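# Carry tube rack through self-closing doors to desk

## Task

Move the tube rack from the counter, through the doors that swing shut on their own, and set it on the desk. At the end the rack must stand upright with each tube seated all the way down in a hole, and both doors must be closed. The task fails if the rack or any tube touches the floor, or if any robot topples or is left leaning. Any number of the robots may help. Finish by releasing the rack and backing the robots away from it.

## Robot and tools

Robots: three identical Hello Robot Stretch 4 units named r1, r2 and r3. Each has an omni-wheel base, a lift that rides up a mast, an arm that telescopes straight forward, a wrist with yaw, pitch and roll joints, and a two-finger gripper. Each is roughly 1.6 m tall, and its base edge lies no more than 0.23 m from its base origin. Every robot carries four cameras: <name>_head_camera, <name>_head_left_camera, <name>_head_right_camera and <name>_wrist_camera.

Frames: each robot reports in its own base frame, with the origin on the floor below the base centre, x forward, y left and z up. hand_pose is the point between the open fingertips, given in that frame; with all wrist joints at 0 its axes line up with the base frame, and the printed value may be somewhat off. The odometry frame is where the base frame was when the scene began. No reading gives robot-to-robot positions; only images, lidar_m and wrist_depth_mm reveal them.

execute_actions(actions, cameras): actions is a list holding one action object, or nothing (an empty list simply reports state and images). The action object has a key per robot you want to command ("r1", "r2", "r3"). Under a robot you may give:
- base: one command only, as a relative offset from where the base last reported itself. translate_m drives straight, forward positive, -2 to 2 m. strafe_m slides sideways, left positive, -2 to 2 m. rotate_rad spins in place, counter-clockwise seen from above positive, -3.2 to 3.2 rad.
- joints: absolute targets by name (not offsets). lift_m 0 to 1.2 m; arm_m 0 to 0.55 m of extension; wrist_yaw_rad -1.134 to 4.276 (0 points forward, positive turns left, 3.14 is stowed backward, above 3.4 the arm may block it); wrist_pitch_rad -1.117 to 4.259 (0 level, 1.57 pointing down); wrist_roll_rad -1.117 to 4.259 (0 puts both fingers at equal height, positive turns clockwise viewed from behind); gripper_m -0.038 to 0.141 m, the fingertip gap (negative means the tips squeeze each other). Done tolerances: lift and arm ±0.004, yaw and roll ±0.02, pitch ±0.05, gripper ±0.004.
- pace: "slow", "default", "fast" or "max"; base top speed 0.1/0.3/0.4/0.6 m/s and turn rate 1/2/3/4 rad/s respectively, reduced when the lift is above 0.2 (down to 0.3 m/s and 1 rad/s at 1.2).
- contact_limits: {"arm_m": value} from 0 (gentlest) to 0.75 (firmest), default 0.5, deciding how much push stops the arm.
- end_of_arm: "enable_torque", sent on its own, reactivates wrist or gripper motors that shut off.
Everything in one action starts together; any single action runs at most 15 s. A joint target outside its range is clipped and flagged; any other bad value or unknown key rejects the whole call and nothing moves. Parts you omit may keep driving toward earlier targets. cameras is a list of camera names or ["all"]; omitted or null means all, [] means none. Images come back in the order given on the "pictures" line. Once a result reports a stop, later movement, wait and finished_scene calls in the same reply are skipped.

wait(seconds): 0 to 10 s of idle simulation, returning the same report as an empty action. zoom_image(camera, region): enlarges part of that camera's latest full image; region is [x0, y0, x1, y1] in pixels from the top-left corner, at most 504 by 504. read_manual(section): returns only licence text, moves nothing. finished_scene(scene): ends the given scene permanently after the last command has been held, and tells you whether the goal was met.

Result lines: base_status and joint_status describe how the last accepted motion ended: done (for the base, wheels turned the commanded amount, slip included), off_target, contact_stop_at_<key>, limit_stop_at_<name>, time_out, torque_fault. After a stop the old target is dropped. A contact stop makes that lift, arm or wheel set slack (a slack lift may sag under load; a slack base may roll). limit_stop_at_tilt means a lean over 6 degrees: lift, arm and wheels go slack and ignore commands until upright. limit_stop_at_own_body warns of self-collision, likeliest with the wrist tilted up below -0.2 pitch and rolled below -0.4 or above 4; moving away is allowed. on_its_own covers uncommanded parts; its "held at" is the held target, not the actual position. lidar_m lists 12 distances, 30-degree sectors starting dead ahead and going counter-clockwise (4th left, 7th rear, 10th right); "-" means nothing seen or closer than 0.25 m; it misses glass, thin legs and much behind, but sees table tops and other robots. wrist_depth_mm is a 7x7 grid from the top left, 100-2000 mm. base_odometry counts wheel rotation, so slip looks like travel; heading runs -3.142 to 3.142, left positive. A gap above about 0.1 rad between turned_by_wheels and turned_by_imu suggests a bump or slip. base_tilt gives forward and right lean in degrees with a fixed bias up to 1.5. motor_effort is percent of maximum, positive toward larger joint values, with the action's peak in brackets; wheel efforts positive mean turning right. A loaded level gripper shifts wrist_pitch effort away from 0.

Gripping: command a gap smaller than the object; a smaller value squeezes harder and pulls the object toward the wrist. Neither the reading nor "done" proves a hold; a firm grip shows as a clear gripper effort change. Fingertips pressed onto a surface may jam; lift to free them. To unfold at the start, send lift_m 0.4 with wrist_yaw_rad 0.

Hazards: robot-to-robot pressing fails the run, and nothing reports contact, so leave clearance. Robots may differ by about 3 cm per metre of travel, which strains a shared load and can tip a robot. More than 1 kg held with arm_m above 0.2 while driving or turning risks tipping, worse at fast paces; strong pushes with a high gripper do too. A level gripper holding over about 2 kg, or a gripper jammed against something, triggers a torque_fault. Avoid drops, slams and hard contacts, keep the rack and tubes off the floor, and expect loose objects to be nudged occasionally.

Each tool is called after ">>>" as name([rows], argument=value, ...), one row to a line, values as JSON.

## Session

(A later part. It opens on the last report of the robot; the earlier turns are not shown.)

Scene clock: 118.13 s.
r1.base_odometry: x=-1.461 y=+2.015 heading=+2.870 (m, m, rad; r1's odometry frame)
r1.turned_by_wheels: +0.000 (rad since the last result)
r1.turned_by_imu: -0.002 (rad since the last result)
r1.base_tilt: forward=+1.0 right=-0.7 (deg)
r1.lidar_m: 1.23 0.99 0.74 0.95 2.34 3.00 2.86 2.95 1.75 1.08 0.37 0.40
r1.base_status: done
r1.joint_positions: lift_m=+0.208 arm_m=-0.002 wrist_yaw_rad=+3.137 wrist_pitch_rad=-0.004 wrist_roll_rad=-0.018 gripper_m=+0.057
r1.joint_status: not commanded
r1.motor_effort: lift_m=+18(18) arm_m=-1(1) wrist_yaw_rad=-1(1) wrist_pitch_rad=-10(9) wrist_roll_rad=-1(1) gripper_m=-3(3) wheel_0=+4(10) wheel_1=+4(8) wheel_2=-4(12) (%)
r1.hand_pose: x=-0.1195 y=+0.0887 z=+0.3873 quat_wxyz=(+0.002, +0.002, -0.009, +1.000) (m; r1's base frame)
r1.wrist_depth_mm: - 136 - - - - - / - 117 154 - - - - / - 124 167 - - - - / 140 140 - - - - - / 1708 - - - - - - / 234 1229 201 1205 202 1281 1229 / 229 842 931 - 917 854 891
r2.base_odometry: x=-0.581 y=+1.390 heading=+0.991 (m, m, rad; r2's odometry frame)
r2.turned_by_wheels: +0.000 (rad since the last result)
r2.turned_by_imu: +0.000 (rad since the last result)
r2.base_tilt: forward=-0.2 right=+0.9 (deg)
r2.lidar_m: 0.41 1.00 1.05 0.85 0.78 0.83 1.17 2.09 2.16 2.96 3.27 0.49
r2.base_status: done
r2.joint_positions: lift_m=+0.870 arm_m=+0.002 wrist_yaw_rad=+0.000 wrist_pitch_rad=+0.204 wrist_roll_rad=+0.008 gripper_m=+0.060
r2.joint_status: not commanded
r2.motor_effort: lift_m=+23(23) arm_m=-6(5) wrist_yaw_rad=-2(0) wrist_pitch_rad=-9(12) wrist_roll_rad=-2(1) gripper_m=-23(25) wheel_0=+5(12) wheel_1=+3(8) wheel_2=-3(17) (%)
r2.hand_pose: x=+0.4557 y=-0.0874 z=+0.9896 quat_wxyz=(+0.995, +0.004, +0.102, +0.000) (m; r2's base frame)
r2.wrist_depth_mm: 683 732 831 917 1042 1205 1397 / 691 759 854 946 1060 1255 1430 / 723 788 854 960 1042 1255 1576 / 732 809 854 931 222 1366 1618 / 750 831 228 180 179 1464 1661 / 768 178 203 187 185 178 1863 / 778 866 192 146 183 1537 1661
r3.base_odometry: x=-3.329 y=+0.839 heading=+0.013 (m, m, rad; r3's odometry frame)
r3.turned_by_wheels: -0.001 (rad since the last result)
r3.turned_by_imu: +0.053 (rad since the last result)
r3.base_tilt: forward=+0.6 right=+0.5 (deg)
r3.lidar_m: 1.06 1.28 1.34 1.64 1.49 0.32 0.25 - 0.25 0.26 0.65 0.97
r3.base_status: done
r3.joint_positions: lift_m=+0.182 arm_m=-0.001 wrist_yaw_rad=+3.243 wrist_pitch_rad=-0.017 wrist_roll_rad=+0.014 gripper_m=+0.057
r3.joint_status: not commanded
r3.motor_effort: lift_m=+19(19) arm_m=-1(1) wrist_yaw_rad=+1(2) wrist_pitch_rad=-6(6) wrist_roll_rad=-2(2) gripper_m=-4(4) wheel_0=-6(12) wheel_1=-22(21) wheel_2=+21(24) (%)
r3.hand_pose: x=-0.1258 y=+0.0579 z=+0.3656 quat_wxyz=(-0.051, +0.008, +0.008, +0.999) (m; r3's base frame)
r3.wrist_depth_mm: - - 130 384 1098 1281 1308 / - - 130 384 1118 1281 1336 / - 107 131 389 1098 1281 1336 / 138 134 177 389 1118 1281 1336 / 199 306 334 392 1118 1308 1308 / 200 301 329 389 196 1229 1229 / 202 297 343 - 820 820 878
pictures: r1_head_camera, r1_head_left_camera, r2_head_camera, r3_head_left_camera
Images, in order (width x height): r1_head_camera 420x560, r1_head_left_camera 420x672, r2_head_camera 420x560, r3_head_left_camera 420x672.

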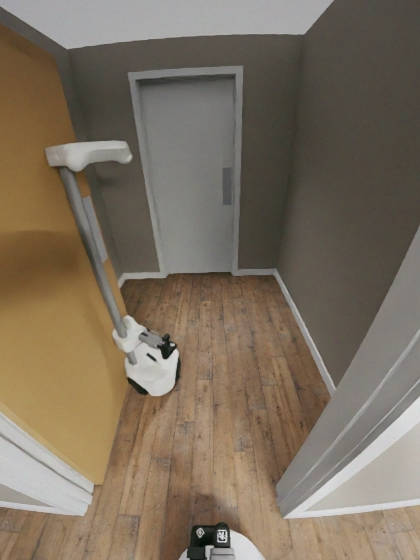

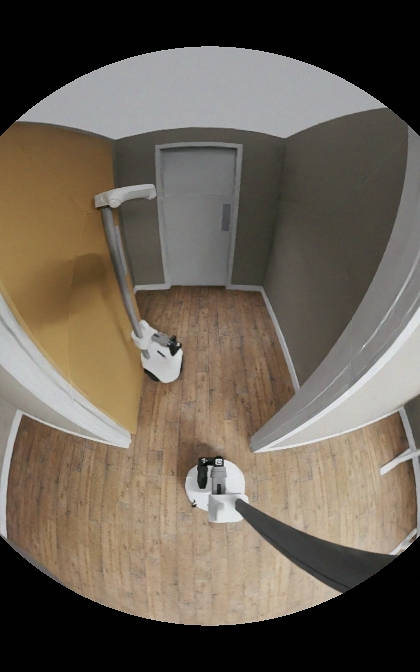

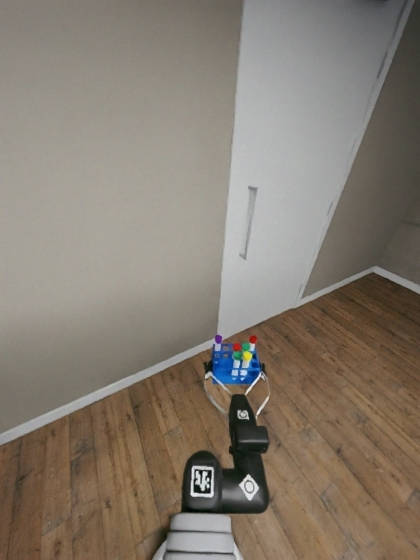

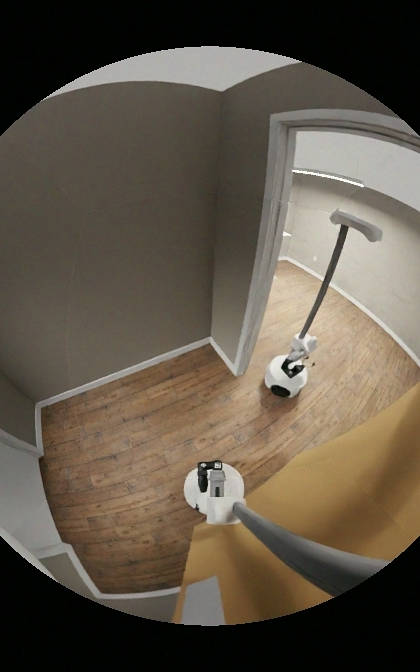

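>>> execute_actions([
  {"r1":{"base":{"translate_m":0.62},"pace":"max"}},
], cameras=[])

>>> execute_actions([
  {"r1":{"base":{"strafe_m":-0.1},"pace":"max"}},
], cameras=["r1_head_left_camera"])

Scene clock: 124.50 s.
r1.base_odometry: x=-2.059 y=+2.181 heading=+2.871 (m, m, rad; r1's odometry frame)
r1.turned_by_wheels: +0.000 (rad since the last result)
r1.turned_by_imu: -0.001 (rad since the last result)
r1.base_tilt: forward=+1.0 right=-0.7 (deg)
r1.lidar_m: 1.96 0.48 0.47 0.66 0.67 3.21 3.56 0.40 0.36 0.79 0.81 1.13
r1.base_status: done
r1.joint_positions: lift_m=+0.208 arm_m=-0.002 wrist_yaw_rad=+3.137 wrist_pitch_rad=-0.004 wrist_roll_rad=-0.018 gripper_m=+0.057
r1.joint_status: not commanded
r1.motor_effort: lift_m=+18(18) arm_m=-1(1) wrist_yaw_rad=-1(1) wrist_pitch_rad=-9(9) wrist_roll_rad=+0(0) gripper_m=-2(3) wheel_0=+4(12) wheel_1=+2(11) wheel_2=+0(23) (%)
r1.hand_pose: x=-0.1195 y=+0.0887 z=+0.3873 quat_wxyz=(+0.002, +0.002, -0.009, +1.000) (m; r1's base frame)
r1.wrist_depth_mm: - 136 - - - - - / - 117 154 - - - - / - 124 167 - - - - / 140 140 - - - - - / 1661 - - - - - - / 233 1255 201 1205 202 1205 1229 / 230 842 931 - 931 842 891
r2.base_odometry: x=-0.581 y=+1.390 heading=+0.991 (m, m, rad; r2's odometry frame)
r2.turned_by_wheels: +0.000 (rad since the last result)
r2.turned_by_imu: +0.002 (rad since the last result)
r2.base_tilt: forward=-0.3 right=+1.2 (deg)
r2.lidar_m: 0.40 1.00 1.07 0.85 0.79 0.85 1.15 2.09 2.19 2.97 3.28 0.48
r2.base_status: not commanded
r2.joint_positions: lift_m=+0.870 arm_m=+0.002 wrist_yaw_rad=+0.000 wrist_pitch_rad=+0.204 wrist_roll_rad=+0.008 gripper_m=+0.060
r2.joint_status: not commanded
r2.motor_effort: lift_m=+22(22) arm_m=-5(6) wrist_yaw_rad=-3(0) wrist_pitch_rad=-13(12) wrist_roll_rad=+1(1) gripper_m=-23(24) wheel_0=+5(5) wheel_1=+3(3) wheel_2=-3(3) (%)
r2.hand_pose: x=+0.4557 y=-0.0874 z=+0.9896 quat_wxyz=(+0.995, +0.004, +0.102, +0.000) (m; r2's base frame)
r2.wrist_depth_mm: 691 741 820 917 1060 1205 1397 / 691 759 842 946 1078 1255 1430 / 707 788 854 946 1060 1308 1537 / 732 809 854 960 222 1366 1576 / 741 809 229 179 179 1430 1708 / 778 179 202 184 183 178 1808 / 778 866 193 146 185 1464 1661
r3.base_odometry: x=-3.329 y=+0.839 heading=+0.013 (m, m, rad; r3's odometry frame)
r3.turned_by_wheels: +0.000 (rad since the last result)
r3.turned_by_imu: +0.000 (rad since the last result)
r3.base_tilt: forward=+0.8 right=+0.4 (deg)
r3.lidar_m: 0.48 1.28 1.37 1.62 1.49 0.31 0.25 - 0.25 0.27 0.67 0.48
r3.base_status: not commanded
r3.joint_positions: lift_m=+0.182 arm_m=-0.001 wrist_yaw_rad=+3.243 wrist_pitch_rad=-0.017 wrist_roll_rad=+0.014 gripper_m=+0.057
r3.joint_status: not commanded
r3.motor_effort: lift_m=+19(19) arm_m=-1(1) wrist_yaw_rad=+2(2) wrist_pitch_rad=-6(6) wrist_roll_rad=-2(3) gripper_m=-5(4) wheel_0=-6(6) wheel_1=-22(22) wheel_2=+21(21) (%)
r3.hand_pose: x=-0.1258 y=+0.0579 z=+0.3656 quat_wxyz=(-0.051, +0.008, +0.008, +0.999) (m; r3's base frame)
r3.wrist_depth_mm: - - 130 382 1078 1281 1336 / - - 130 384 1118 1281 1308 / - 107 131 387 1118 1281 1336 / 138 134 177 389 1118 1308 1336 / 200 306 334 394 1118 1308 1308 / 199 301 329 387 196 1229 1229 / 202 296 342 - 820 820 866
pictures: none
No camera images: the call's "cameras" was empty. Leave "cameras" out to get every camera's image.

Scene clock: 125.63 s.
r1.base_odometry: x=-2.032 y=+2.278 heading=+2.871 (m, m, rad; r1's odometry frame)
r1.turned_by_wheels: +0.000 (rad since the last result)
r1.turned_by_imu: +0.000 (rad since the last result)
r1.base_tilt: forward=+1.0 right=-0.7 (deg)
r1.lidar_m: 1.97 0.57 0.55 0.74 0.79 3.33 3.54 0.29 0.29 0.69 0.72 1.01
r1.base_status: done
r1.joint_positions: lift_m=+0.208 arm_m=-0.002 wrist_yaw_rad=+3.137 wrist_pitch_rad=-0.004 wrist_roll_rad=-0.018 gripper_m=+0.057
r1.joint_status: not commanded
r1.motor_effort: lift_m=+18(18) arm_m=-1(1) wrist_yaw_rad=-1(1) wrist_pitch_rad=-10(9) wrist_roll_rad=+0(0) gripper_m=-4(5) wheel_0=-1(14) wheel_1=+1(15) wheel_2=+0(2) (%)
r1.hand_pose: x=-0.1195 y=+0.0887 z=+0.3873 quat_wxyz=(+0.002, +0.002, -0.009, +1.000) (m; r1's base frame)
r1.wrist_depth_mm: - 136 - - - - - / - 116 154 - - - - / - 124 167 - - - - / 140 140 - - - - - / 394 - - - - - - / 233 1281 201 1182 202 1281 1229 / 229 809 931 - 931 842 878
r2.base_odometry: x=-0.581 y=+1.390 heading=+0.991 (m, m, rad; r2's odometry frame)
r2.turned_by_wheels: +0.000 (rad since the last result)
r2.turned_by_imu: +0.000 (rad since the last result)
r2.base_tilt: forward=-0.1 right=+1.3 (deg)
r2.lidar_m: 0.40 1.03 1.03 0.86 0.79 0.84 1.15 2.08 2.18 2.98 3.28 0.50
r2.base_status: not commanded
r2.joint_positions: lift_m=+0.870 arm_m=+0.002 wrist_yaw_rad=+0.000 wrist_pitch_rad=+0.204 wrist_roll_rad=+0.008 gripper_m=+0.060
r2.joint_status: not commanded
r2.motor_effort: lift_m=+22(22) arm_m=-5(6) wrist_yaw_rad=-1(0) wrist_pitch_rad=-11(11) wrist_roll_rad=+0(1) gripper_m=-25(25) wheel_0=+5(5) wheel_1=+3(3) wheel_2=-3(3) (%)
r2.hand_pose: x=+0.4557 y=-0.0874 z=+0.9896 quat_wxyz=(+0.995, +0.004, +0.102, +0.000) (m; r2's base frame)
r2.wrist_depth_mm: 676 750 820 917 1042 1229 1397 / 691 759 842 946 1098 1255 1464 / 707 778 842 960 1060 1336 1499 / 732 798 878 931 224 1366 1618 / 741 820 227 179 179 1397 1708 / 768 178 203 185 184 178 1863 / 778 854 193 146 183 1499 1661
r3.base_odometry: x=-3.329 y=+0.839 heading=+0.013 (m, m, rad; r3's odometry frame)
r3.turned_by_wheels: +0.000 (rad since the last result)
r3.turned_by_imu: +0.000 (rad since the last result)
r3.base_tilt: forward=+0.6 right=+0.5 (deg)
r3.lidar_m: 0.56 1.30 1.36 1.63 1.48 0.31 0.25 - 0.25 0.25 0.63 0.58
r3.base_status: not commanded
r3.joint_positions: lift_m=+0.182 arm_m=-0.001 wrist_yaw_rad=+3.243 wrist_pitch_rad=-0.017 wrist_roll_rad=+0.014 gripper_m=+0.057
r3.joint_status: not commanded
r3.motor_effort: lift_m=+19(19) arm_m=-1(1) wrist_yaw_rad=+2(1) wrist_pitch_rad=-6(6) wrist_roll_rad=-3(3) gripper_m=-2(3) wheel_0=-6(6) wheel_1=-22(22) wheel_2=+21(21) (%)
r3.hand_pose: x=-0.1258 y=+0.0579 z=+0.3656 quat_wxyz=(-0.051, +0.008, +0.008, +0.999) (m; r3's base frame)
r3.wrist_depth_mm: - - 130 382 1098 1255 1308 / - - 130 387 1098 1281 1336 / - 107 131 389 1118 1281 1336 / 138 134 177 389 1118 1308 1336 / 199 306 332 394 1138 1336 1308 / 199 303 329 389 196 1229 1205 / 202 298 342 - 831 809 866
pictures: r1_head_left_camera
Images, in order (width x height): r1_head_left_camera 420x672.

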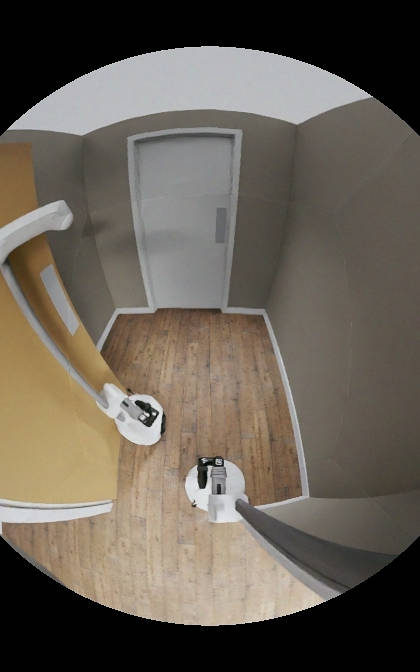

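>>> execute_actions([
  {"r1":{"base":{"translate_m":1.66},"pace":"max"}},
], cameras=[])

>>> execute_actions([
  {"r1":{"base":{"strafe_m":0.14},"pace":"max"}},
], cameras=["r1_head_left_camera"])

>>> execute_actions([
  {"r1":{"base":{"rotate_rad":3.14},"pace":"max"}},
], cameras=["r1_head_left_camera"])

Scene clock: 133.53 s.
r1.base_odometry: x=-3.631 y=+2.721 heading=+2.871 (m, m, rad; r1's odometry frame)
r1.turned_by_wheels: +0.000 (rad since the last result)
r1.turned_by_imu: -0.003 (rad since the last result)
r1.base_tilt: forward=+1.0 right=-0.8 (deg)
r1.lidar_m: 0.38 0.42 0.58 1.22 1.41 1.08 1.86 1.03 0.73 0.68 0.48 0.33
r1.base_status: done
r1.joint_positions: lift_m=+0.208 arm_m=-0.002 wrist_yaw_rad=+3.137 wrist_pitch_rad=-0.004 wrist_roll_rad=-0.018 gripper_m=+0.057
r1.joint_status: not commanded
r1.motor_effort: lift_m=+18(18) arm_m=-1(1) wrist_yaw_rad=-1(1) wrist_pitch_rad=-9(9) wrist_roll_rad=+1(1) gripper_m=-2(1) wheel_0=+2(11) wheel_1=+3(11) wheel_2=-1(19) (%)
r1.hand_pose: x=-0.1195 y=+0.0887 z=+0.3873 quat_wxyz=(+0.002, +0.002, -0.009, +1.000) (m; r1's base frame)
r1.wrist_depth_mm: - 136 - - - 1336 1042 / - 116 154 - - 1366 1098 / - 124 167 - - 1336 1098 / 140 140 - - - 1281 1098 / 1138 1756 - - 1205 1205 1098 / 233 1229 202 1160 202 1118 1025 / 230 842 917 - 931 854 878
r2.base_odometry: x=-0.581 y=+1.390 heading=+0.991 (m, m, rad; r2's odometry frame)
r2.turned_by_wheels: +0.000 (rad since the last result)
r2.turned_by_imu: +0.002 (rad since the last result)
r2.base_tilt: forward=-0.2 right=+1.1 (deg)
r2.lidar_m: 0.42 1.03 1.07 0.85 0.80 0.84 1.14 2.10 2.17 2.94 3.26 0.47
r2.base_status: not commanded
r2.joint_positions: lift_m=+0.870 arm_m=+0.002 wrist_yaw_rad=+0.000 wrist_pitch_rad=+0.204 wrist_roll_rad=+0.008 gripper_m=+0.060
r2.joint_status: not commanded
r2.motor_effort: lift_m=+22(22) arm_m=-5(5) wrist_yaw_rad=-1(1) wrist_pitch_rad=-10(10) wrist_roll_rad=-1(1) gripper_m=-25(25) wheel_0=+5(5) wheel_1=+3(3) wheel_2=-3(3) (%)
r2.hand_pose: x=+0.4557 y=-0.0874 z=+0.9896 quat_wxyz=(+0.995, +0.004, +0.102, +0.000) (m; r2's base frame)
r2.wrist_depth_mm: 683 732 820 917 1025 1205 1397 / 699 759 842 931 1078 1255 1430 / 707 778 842 960 1060 1281 1576 / 723 798 866 946 223 1366 1618 / 732 820 228 180 180 1430 1708 / 768 178 203 185 184 177 1863 / 778 866 193 146 184 1537 1756
r3.base_odometry: x=-3.329 y=+0.839 heading=+0.013 (m, m, rad; r3's odometry frame)
r3.turned_by_wheels: +0.000 (rad since the last result)
r3.turned_by_imu: +0.000 (rad since the last result)
r3.base_tilt: forward=+0.6 right=+0.4 (deg)
r3.lidar_m: 1.06 1.29 1.35 1.09 1.48 0.29 0.25 - 0.25 0.25 0.64 1.14
r3.base_status: not commanded
r3.joint_positions: lift_m=+0.182 arm_m=-0.001 wrist_yaw_rad=+3.243 wrist_pitch_rad=-0.017 wrist_roll_rad=+0.014 gripper_m=+0.057
r3.joint_status: not commanded
r3.motor_effort: lift_m=+19(19) arm_m=-1(1) wrist_yaw_rad=+1(2) wrist_pitch_rad=-6(6) wrist_roll_rad=-2(1) gripper_m=-4(3) wheel_0=-6(6) wheel_1=-22(22) wheel_2=+21(21) (%)
r3.hand_pose: x=-0.1258 y=+0.0579 z=+0.3656 quat_wxyz=(-0.051, +0.008, +0.008, +0.999) (m; r3's base frame)
r3.wrist_depth_mm: - - 130 379 1098 1281 1336 / - - 130 387 1098 1281 1336 / - 107 131 387 1118 1308 1336 / 138 134 177 389 1138 1255 1336 / 199 306 334 394 1118 1308 1336 / 199 301 329 389 196 1255 1229 / 202 297 342 - 831 820 866
pictures: none
No camera images: the call's "cameras" was empty. Leave "cameras" out to get every camera's image.

Scene clock: 134.80 s.
r1.base_odometry: x=-3.669 y=+2.586 heading=+2.871 (m, m, rad; r1's odometry frame)
r1.turned_by_wheels: +0.000 (rad since the last result)
r1.turned_by_imu: -0.001 (rad since the last result)
r1.base_tilt: forward=+1.0 right=-0.7 (deg)
r1.lidar_m: 0.37 0.40 0.56 1.22 1.28 1.04 1.11 1.22 0.86 0.81 0.48 0.39
r1.base_status: done
r1.joint_positions: lift_m=+0.208 arm_m=-0.002 wrist_yaw_rad=+3.137 wrist_pitch_rad=-0.004 wrist_roll_rad=-0.018 gripper_m=+0.057
r1.joint_status: not commanded
r1.motor_effort: lift_m=+18(18) arm_m=+0(1) wrist_yaw_rad=-1(1) wrist_pitch_rad=-8(8) wrist_roll_rad=+0(0) gripper_m=-4(2) wheel_0=+1(17) wheel_1=-3(15) wheel_2=+0(3) (%)
r1.hand_pose: x=-0.1195 y=+0.0887 z=+0.3873 quat_wxyz=(+0.002, +0.002, -0.009, +1.000) (m; r1's base frame)
r1.wrist_depth_mm: - 137 - - - 1205 1499 / - 117 154 - - 1205 1576 / - 124 167 - - 1205 1537 / 140 139 - - 1308 1205 1499 / 1336 1863 - - 1182 1160 1537 / 233 1229 202 1182 203 1118 1205 / 229 842 946 - 917 842 878
r2.base_odometry: x=-0.581 y=+1.390 heading=+0.991 (m, m, rad; r2's odometry frame)
r2.turned_by_wheels: +0.000 (rad since the last result)
r2.turned_by_imu: +0.000 (rad since the last result)
r2.base_tilt: forward=-0.2 right=+1.1 (deg)
r2.lidar_m: 0.41 1.02 1.07 0.85 0.79 0.83 1.18 2.09 2.18 2.95 3.27 0.49
r2.base_status: not commanded
r2.joint_positions: lift_m=+0.870 arm_m=+0.002 wrist_yaw_rad=+0.000 wrist_pitch_rad=+0.204 wrist_roll_rad=+0.008 gripper_m=+0.060
r2.joint_status: not commanded
r2.motor_effort: lift_m=+23(22) arm_m=-6(6) wrist_yaw_rad=+1(2) wrist_pitch_rad=-11(12) wrist_roll_rad=+0(0) gripper_m=-25(23) wheel_0=+5(5) wheel_1=+3(3) wheel_2=-3(3) (%)
r2.hand_pose: x=+0.4557 y=-0.0874 z=+0.9896 quat_wxyz=(+0.995, +0.004, +0.102, +0.000) (m; r2's base frame)
r2.wrist_depth_mm: 683 741 831 917 1025 1205 1430 / 691 759 842 960 1098 1255 1464 / 707 768 866 946 1060 1281 1537 / 732 809 866 946 223 1397 1661 / 732 831 228 179 180 1464 1756 / 768 179 202 184 184 178 1808 / 778 854 192 146 183 1464 1708
r3.base_odometry: x=-3.329 y=+0.839 heading=+0.013 (m, m, rad; r3's odometry frame)
r3.turned_by_wheels: +0.000 (rad since the last result)
r3.turned_by_imu: +0.000 (rad since the last result)
r3.base_tilt: forward=+0.7 right=+0.3 (deg)
r3.lidar_m: 1.07 1.26 1.37 1.02 1.12 0.31 0.25 - 0.25 0.25 0.67 1.08
r3.base_status: not commanded
r3.joint_positions: lift_m=+0.182 arm_m=-0.001 wrist_yaw_rad=+3.243 wrist_pitch_rad=-0.017 wrist_roll_rad=+0.014 gripper_m=+0.057
r3.joint_status: not commanded
r3.motor_effort: lift_m=+19(19) arm_m=-1(1) wrist_yaw_rad=+1(1) wrist_pitch_rad=-6(6) wrist_roll_rad=-1(2) gripper_m=-3(3) wheel_0=-6(6) wheel_1=-22(22) wheel_2=+21(21) (%)
r3.hand_pose: x=-0.1258 y=+0.0579 z=+0.3656 quat_wxyz=(-0.051, +0.008, +0.008, +0.999) (m; r3's base frame)
r3.wrist_depth_mm: - - 130 382 1098 1281 1336 / - - 130 384 1098 1281 1336 / - 107 131 387 1118 1308 1308 / 138 134 177 392 1098 1308 1336 / 199 307 334 392 1138 1336 1308 / 199 301 330 387 196 1229 1255 / 202 297 342 - 831 820 866
pictures: r1_head_left_camera
Images, in order (width x height): r1_head_left_camera 420x672.

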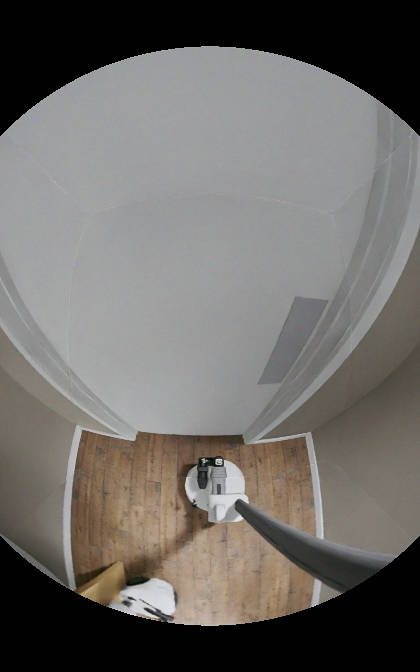

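Scene clock: 136.87 s.
r1.base_odometry: x=-3.669 y=+2.587 heading=-0.273 (m, m, rad; r1's odometry frame)
r1.turned_by_wheels: +3.139 (rad since the last result)
r1.turned_by_imu: +3.159 (rad since the last result)
r1.base_tilt: forward=+1.0 right=-0.7 (deg)
r1.lidar_m: 1.09 1.23 0.86 0.81 0.50 0.39 0.40 0.40 0.56 1.15 1.26 1.03
r1.base_status: done
r1.joint_positions: lift_m=+0.208 arm_m=-0.002 wrist_yaw_rad=+3.137 wrist_pitch_rad=-0.004 wrist_roll_rad=-0.018 gripper_m=+0.057
r1.joint_status: not commanded
r1.motor_effort: lift_m=+18(18) arm_m=-1(0) wrist_yaw_rad=-1(0) wrist_pitch_rad=-10(8) wrist_roll_rad=+0(0) gripper_m=-1(6) wheel_0=-2(11) wheel_1=-3(10) wheel_2=-3(17) (%)
r1.hand_pose: x=-0.1195 y=+0.0887 z=+0.3873 quat_wxyz=(+0.002, +0.002, -0.009, +1.000) (m; r1's base frame)
r1.wrist_depth_mm: - 137 521 525 535 455 459 / - 117 154 535 535 455 462 / - 124 167 539 539 462 466 / 140 140 535 539 544 469 469 / 530 535 544 544 500 469 469 / 234 535 201 549 202 477 480 / 230 535 544 - 517 477 484
r2.base_odometry: x=-0.581 y=+1.390 heading=+0.991 (m, m, rad; r2's odometry frame)
r2.turned_by_wheels: +0.000 (rad since the last result)
r2.turned_by_imu: +0.001 (rad since the last result)
r2.base_tilt: forward=-0.1 right=+1.3 (deg)
r2.lidar_m: 0.39 1.01 1.05 0.85 0.80 0.83 1.15 2.11 2.19 2.99 3.26 0.49
r2.base_status: not commanded
r2.joint_positions: lift_m=+0.870 arm_m=+0.002 wrist_yaw_rad=+0.000 wrist_pitch_rad=+0.204 wrist_roll_rad=+0.008 gripper_m=+0.060
r2.joint_status: not commanded
r2.motor_effort: lift_m=+23(22) arm_m=-5(6) wrist_yaw_rad=+0(0) wrist_pitch_rad=-11(11) wrist_roll_rad=+0(1) gripper_m=-24(25) wheel_0=+5(5) wheel_1=+3(3) wheel_2=-3(3) (%)
r2.hand_pose: x=+0.4557 y=-0.0874 z=+0.9896 quat_wxyz=(+0.995, +0.004, +0.102, +0.000) (m; r2's base frame)
r2.wrist_depth_mm: 676 750 831 904 1042 1229 1366 / 691 759 842 946 1078 1229 1499 / 707 778 854 946 1042 1308 1537 / 723 809 854 931 223 1366 1661 / 750 820 228 179 179 1430 1661 / 768 180 203 185 185 178 1863 / 788 866 192 146 183 1499 1661
r3.base_odometry: x=-3.329 y=+0.839 heading=+0.013 (m, m, rad; r3's odometry frame)
r3.turned_by_wheels: +0.000 (rad since the last result)
r3.turned_by_imu: +0.000 (rad since the last result)
r3.base_tilt: forward=+0.8 right=+0.4 (deg)
r3.lidar_m: 1.05 1.29 1.36 1.00 1.15 0.32 0.25 - 0.25 0.26 0.66 1.10
r3.base_status: not commanded
r3.joint_positions: lift_m=+0.182 arm_m=-0.001 wrist_yaw_rad=+3.243 wrist_pitch_rad=-0.017 wrist_roll_rad=+0.014 gripper_m=+0.057
r3.joint_status: not commanded
r3.motor_effort: lift_m=+19(19) arm_m=-1(1) wrist_yaw_rad=+1(1) wrist_pitch_rad=-6(6) wrist_roll_rad=-2(2) gripper_m=-2(3) wheel_0=-6(6) wheel_1=-22(22) wheel_2=+21(21) (%)
r3.hand_pose: x=-0.1258 y=+0.0579 z=+0.3656 quat_wxyz=(-0.051, +0.008, +0.008, +0.999) (m; r3's base frame)
r3.wrist_depth_mm: - - 130 382 1098 1281 1336 / - - 130 384 1098 1281 1336 / - 107 131 389 1118 1308 1336 / 138 134 177 389 1098 1308 1308 / 200 306 334 394 1138 1336 1336 / 200 301 329 389 196 1229 1229 / 202 296 343 - 820 809 866
pictures: r1_head_left_camera
Images, in order (width x height): r1_head_left_camera 420x672.

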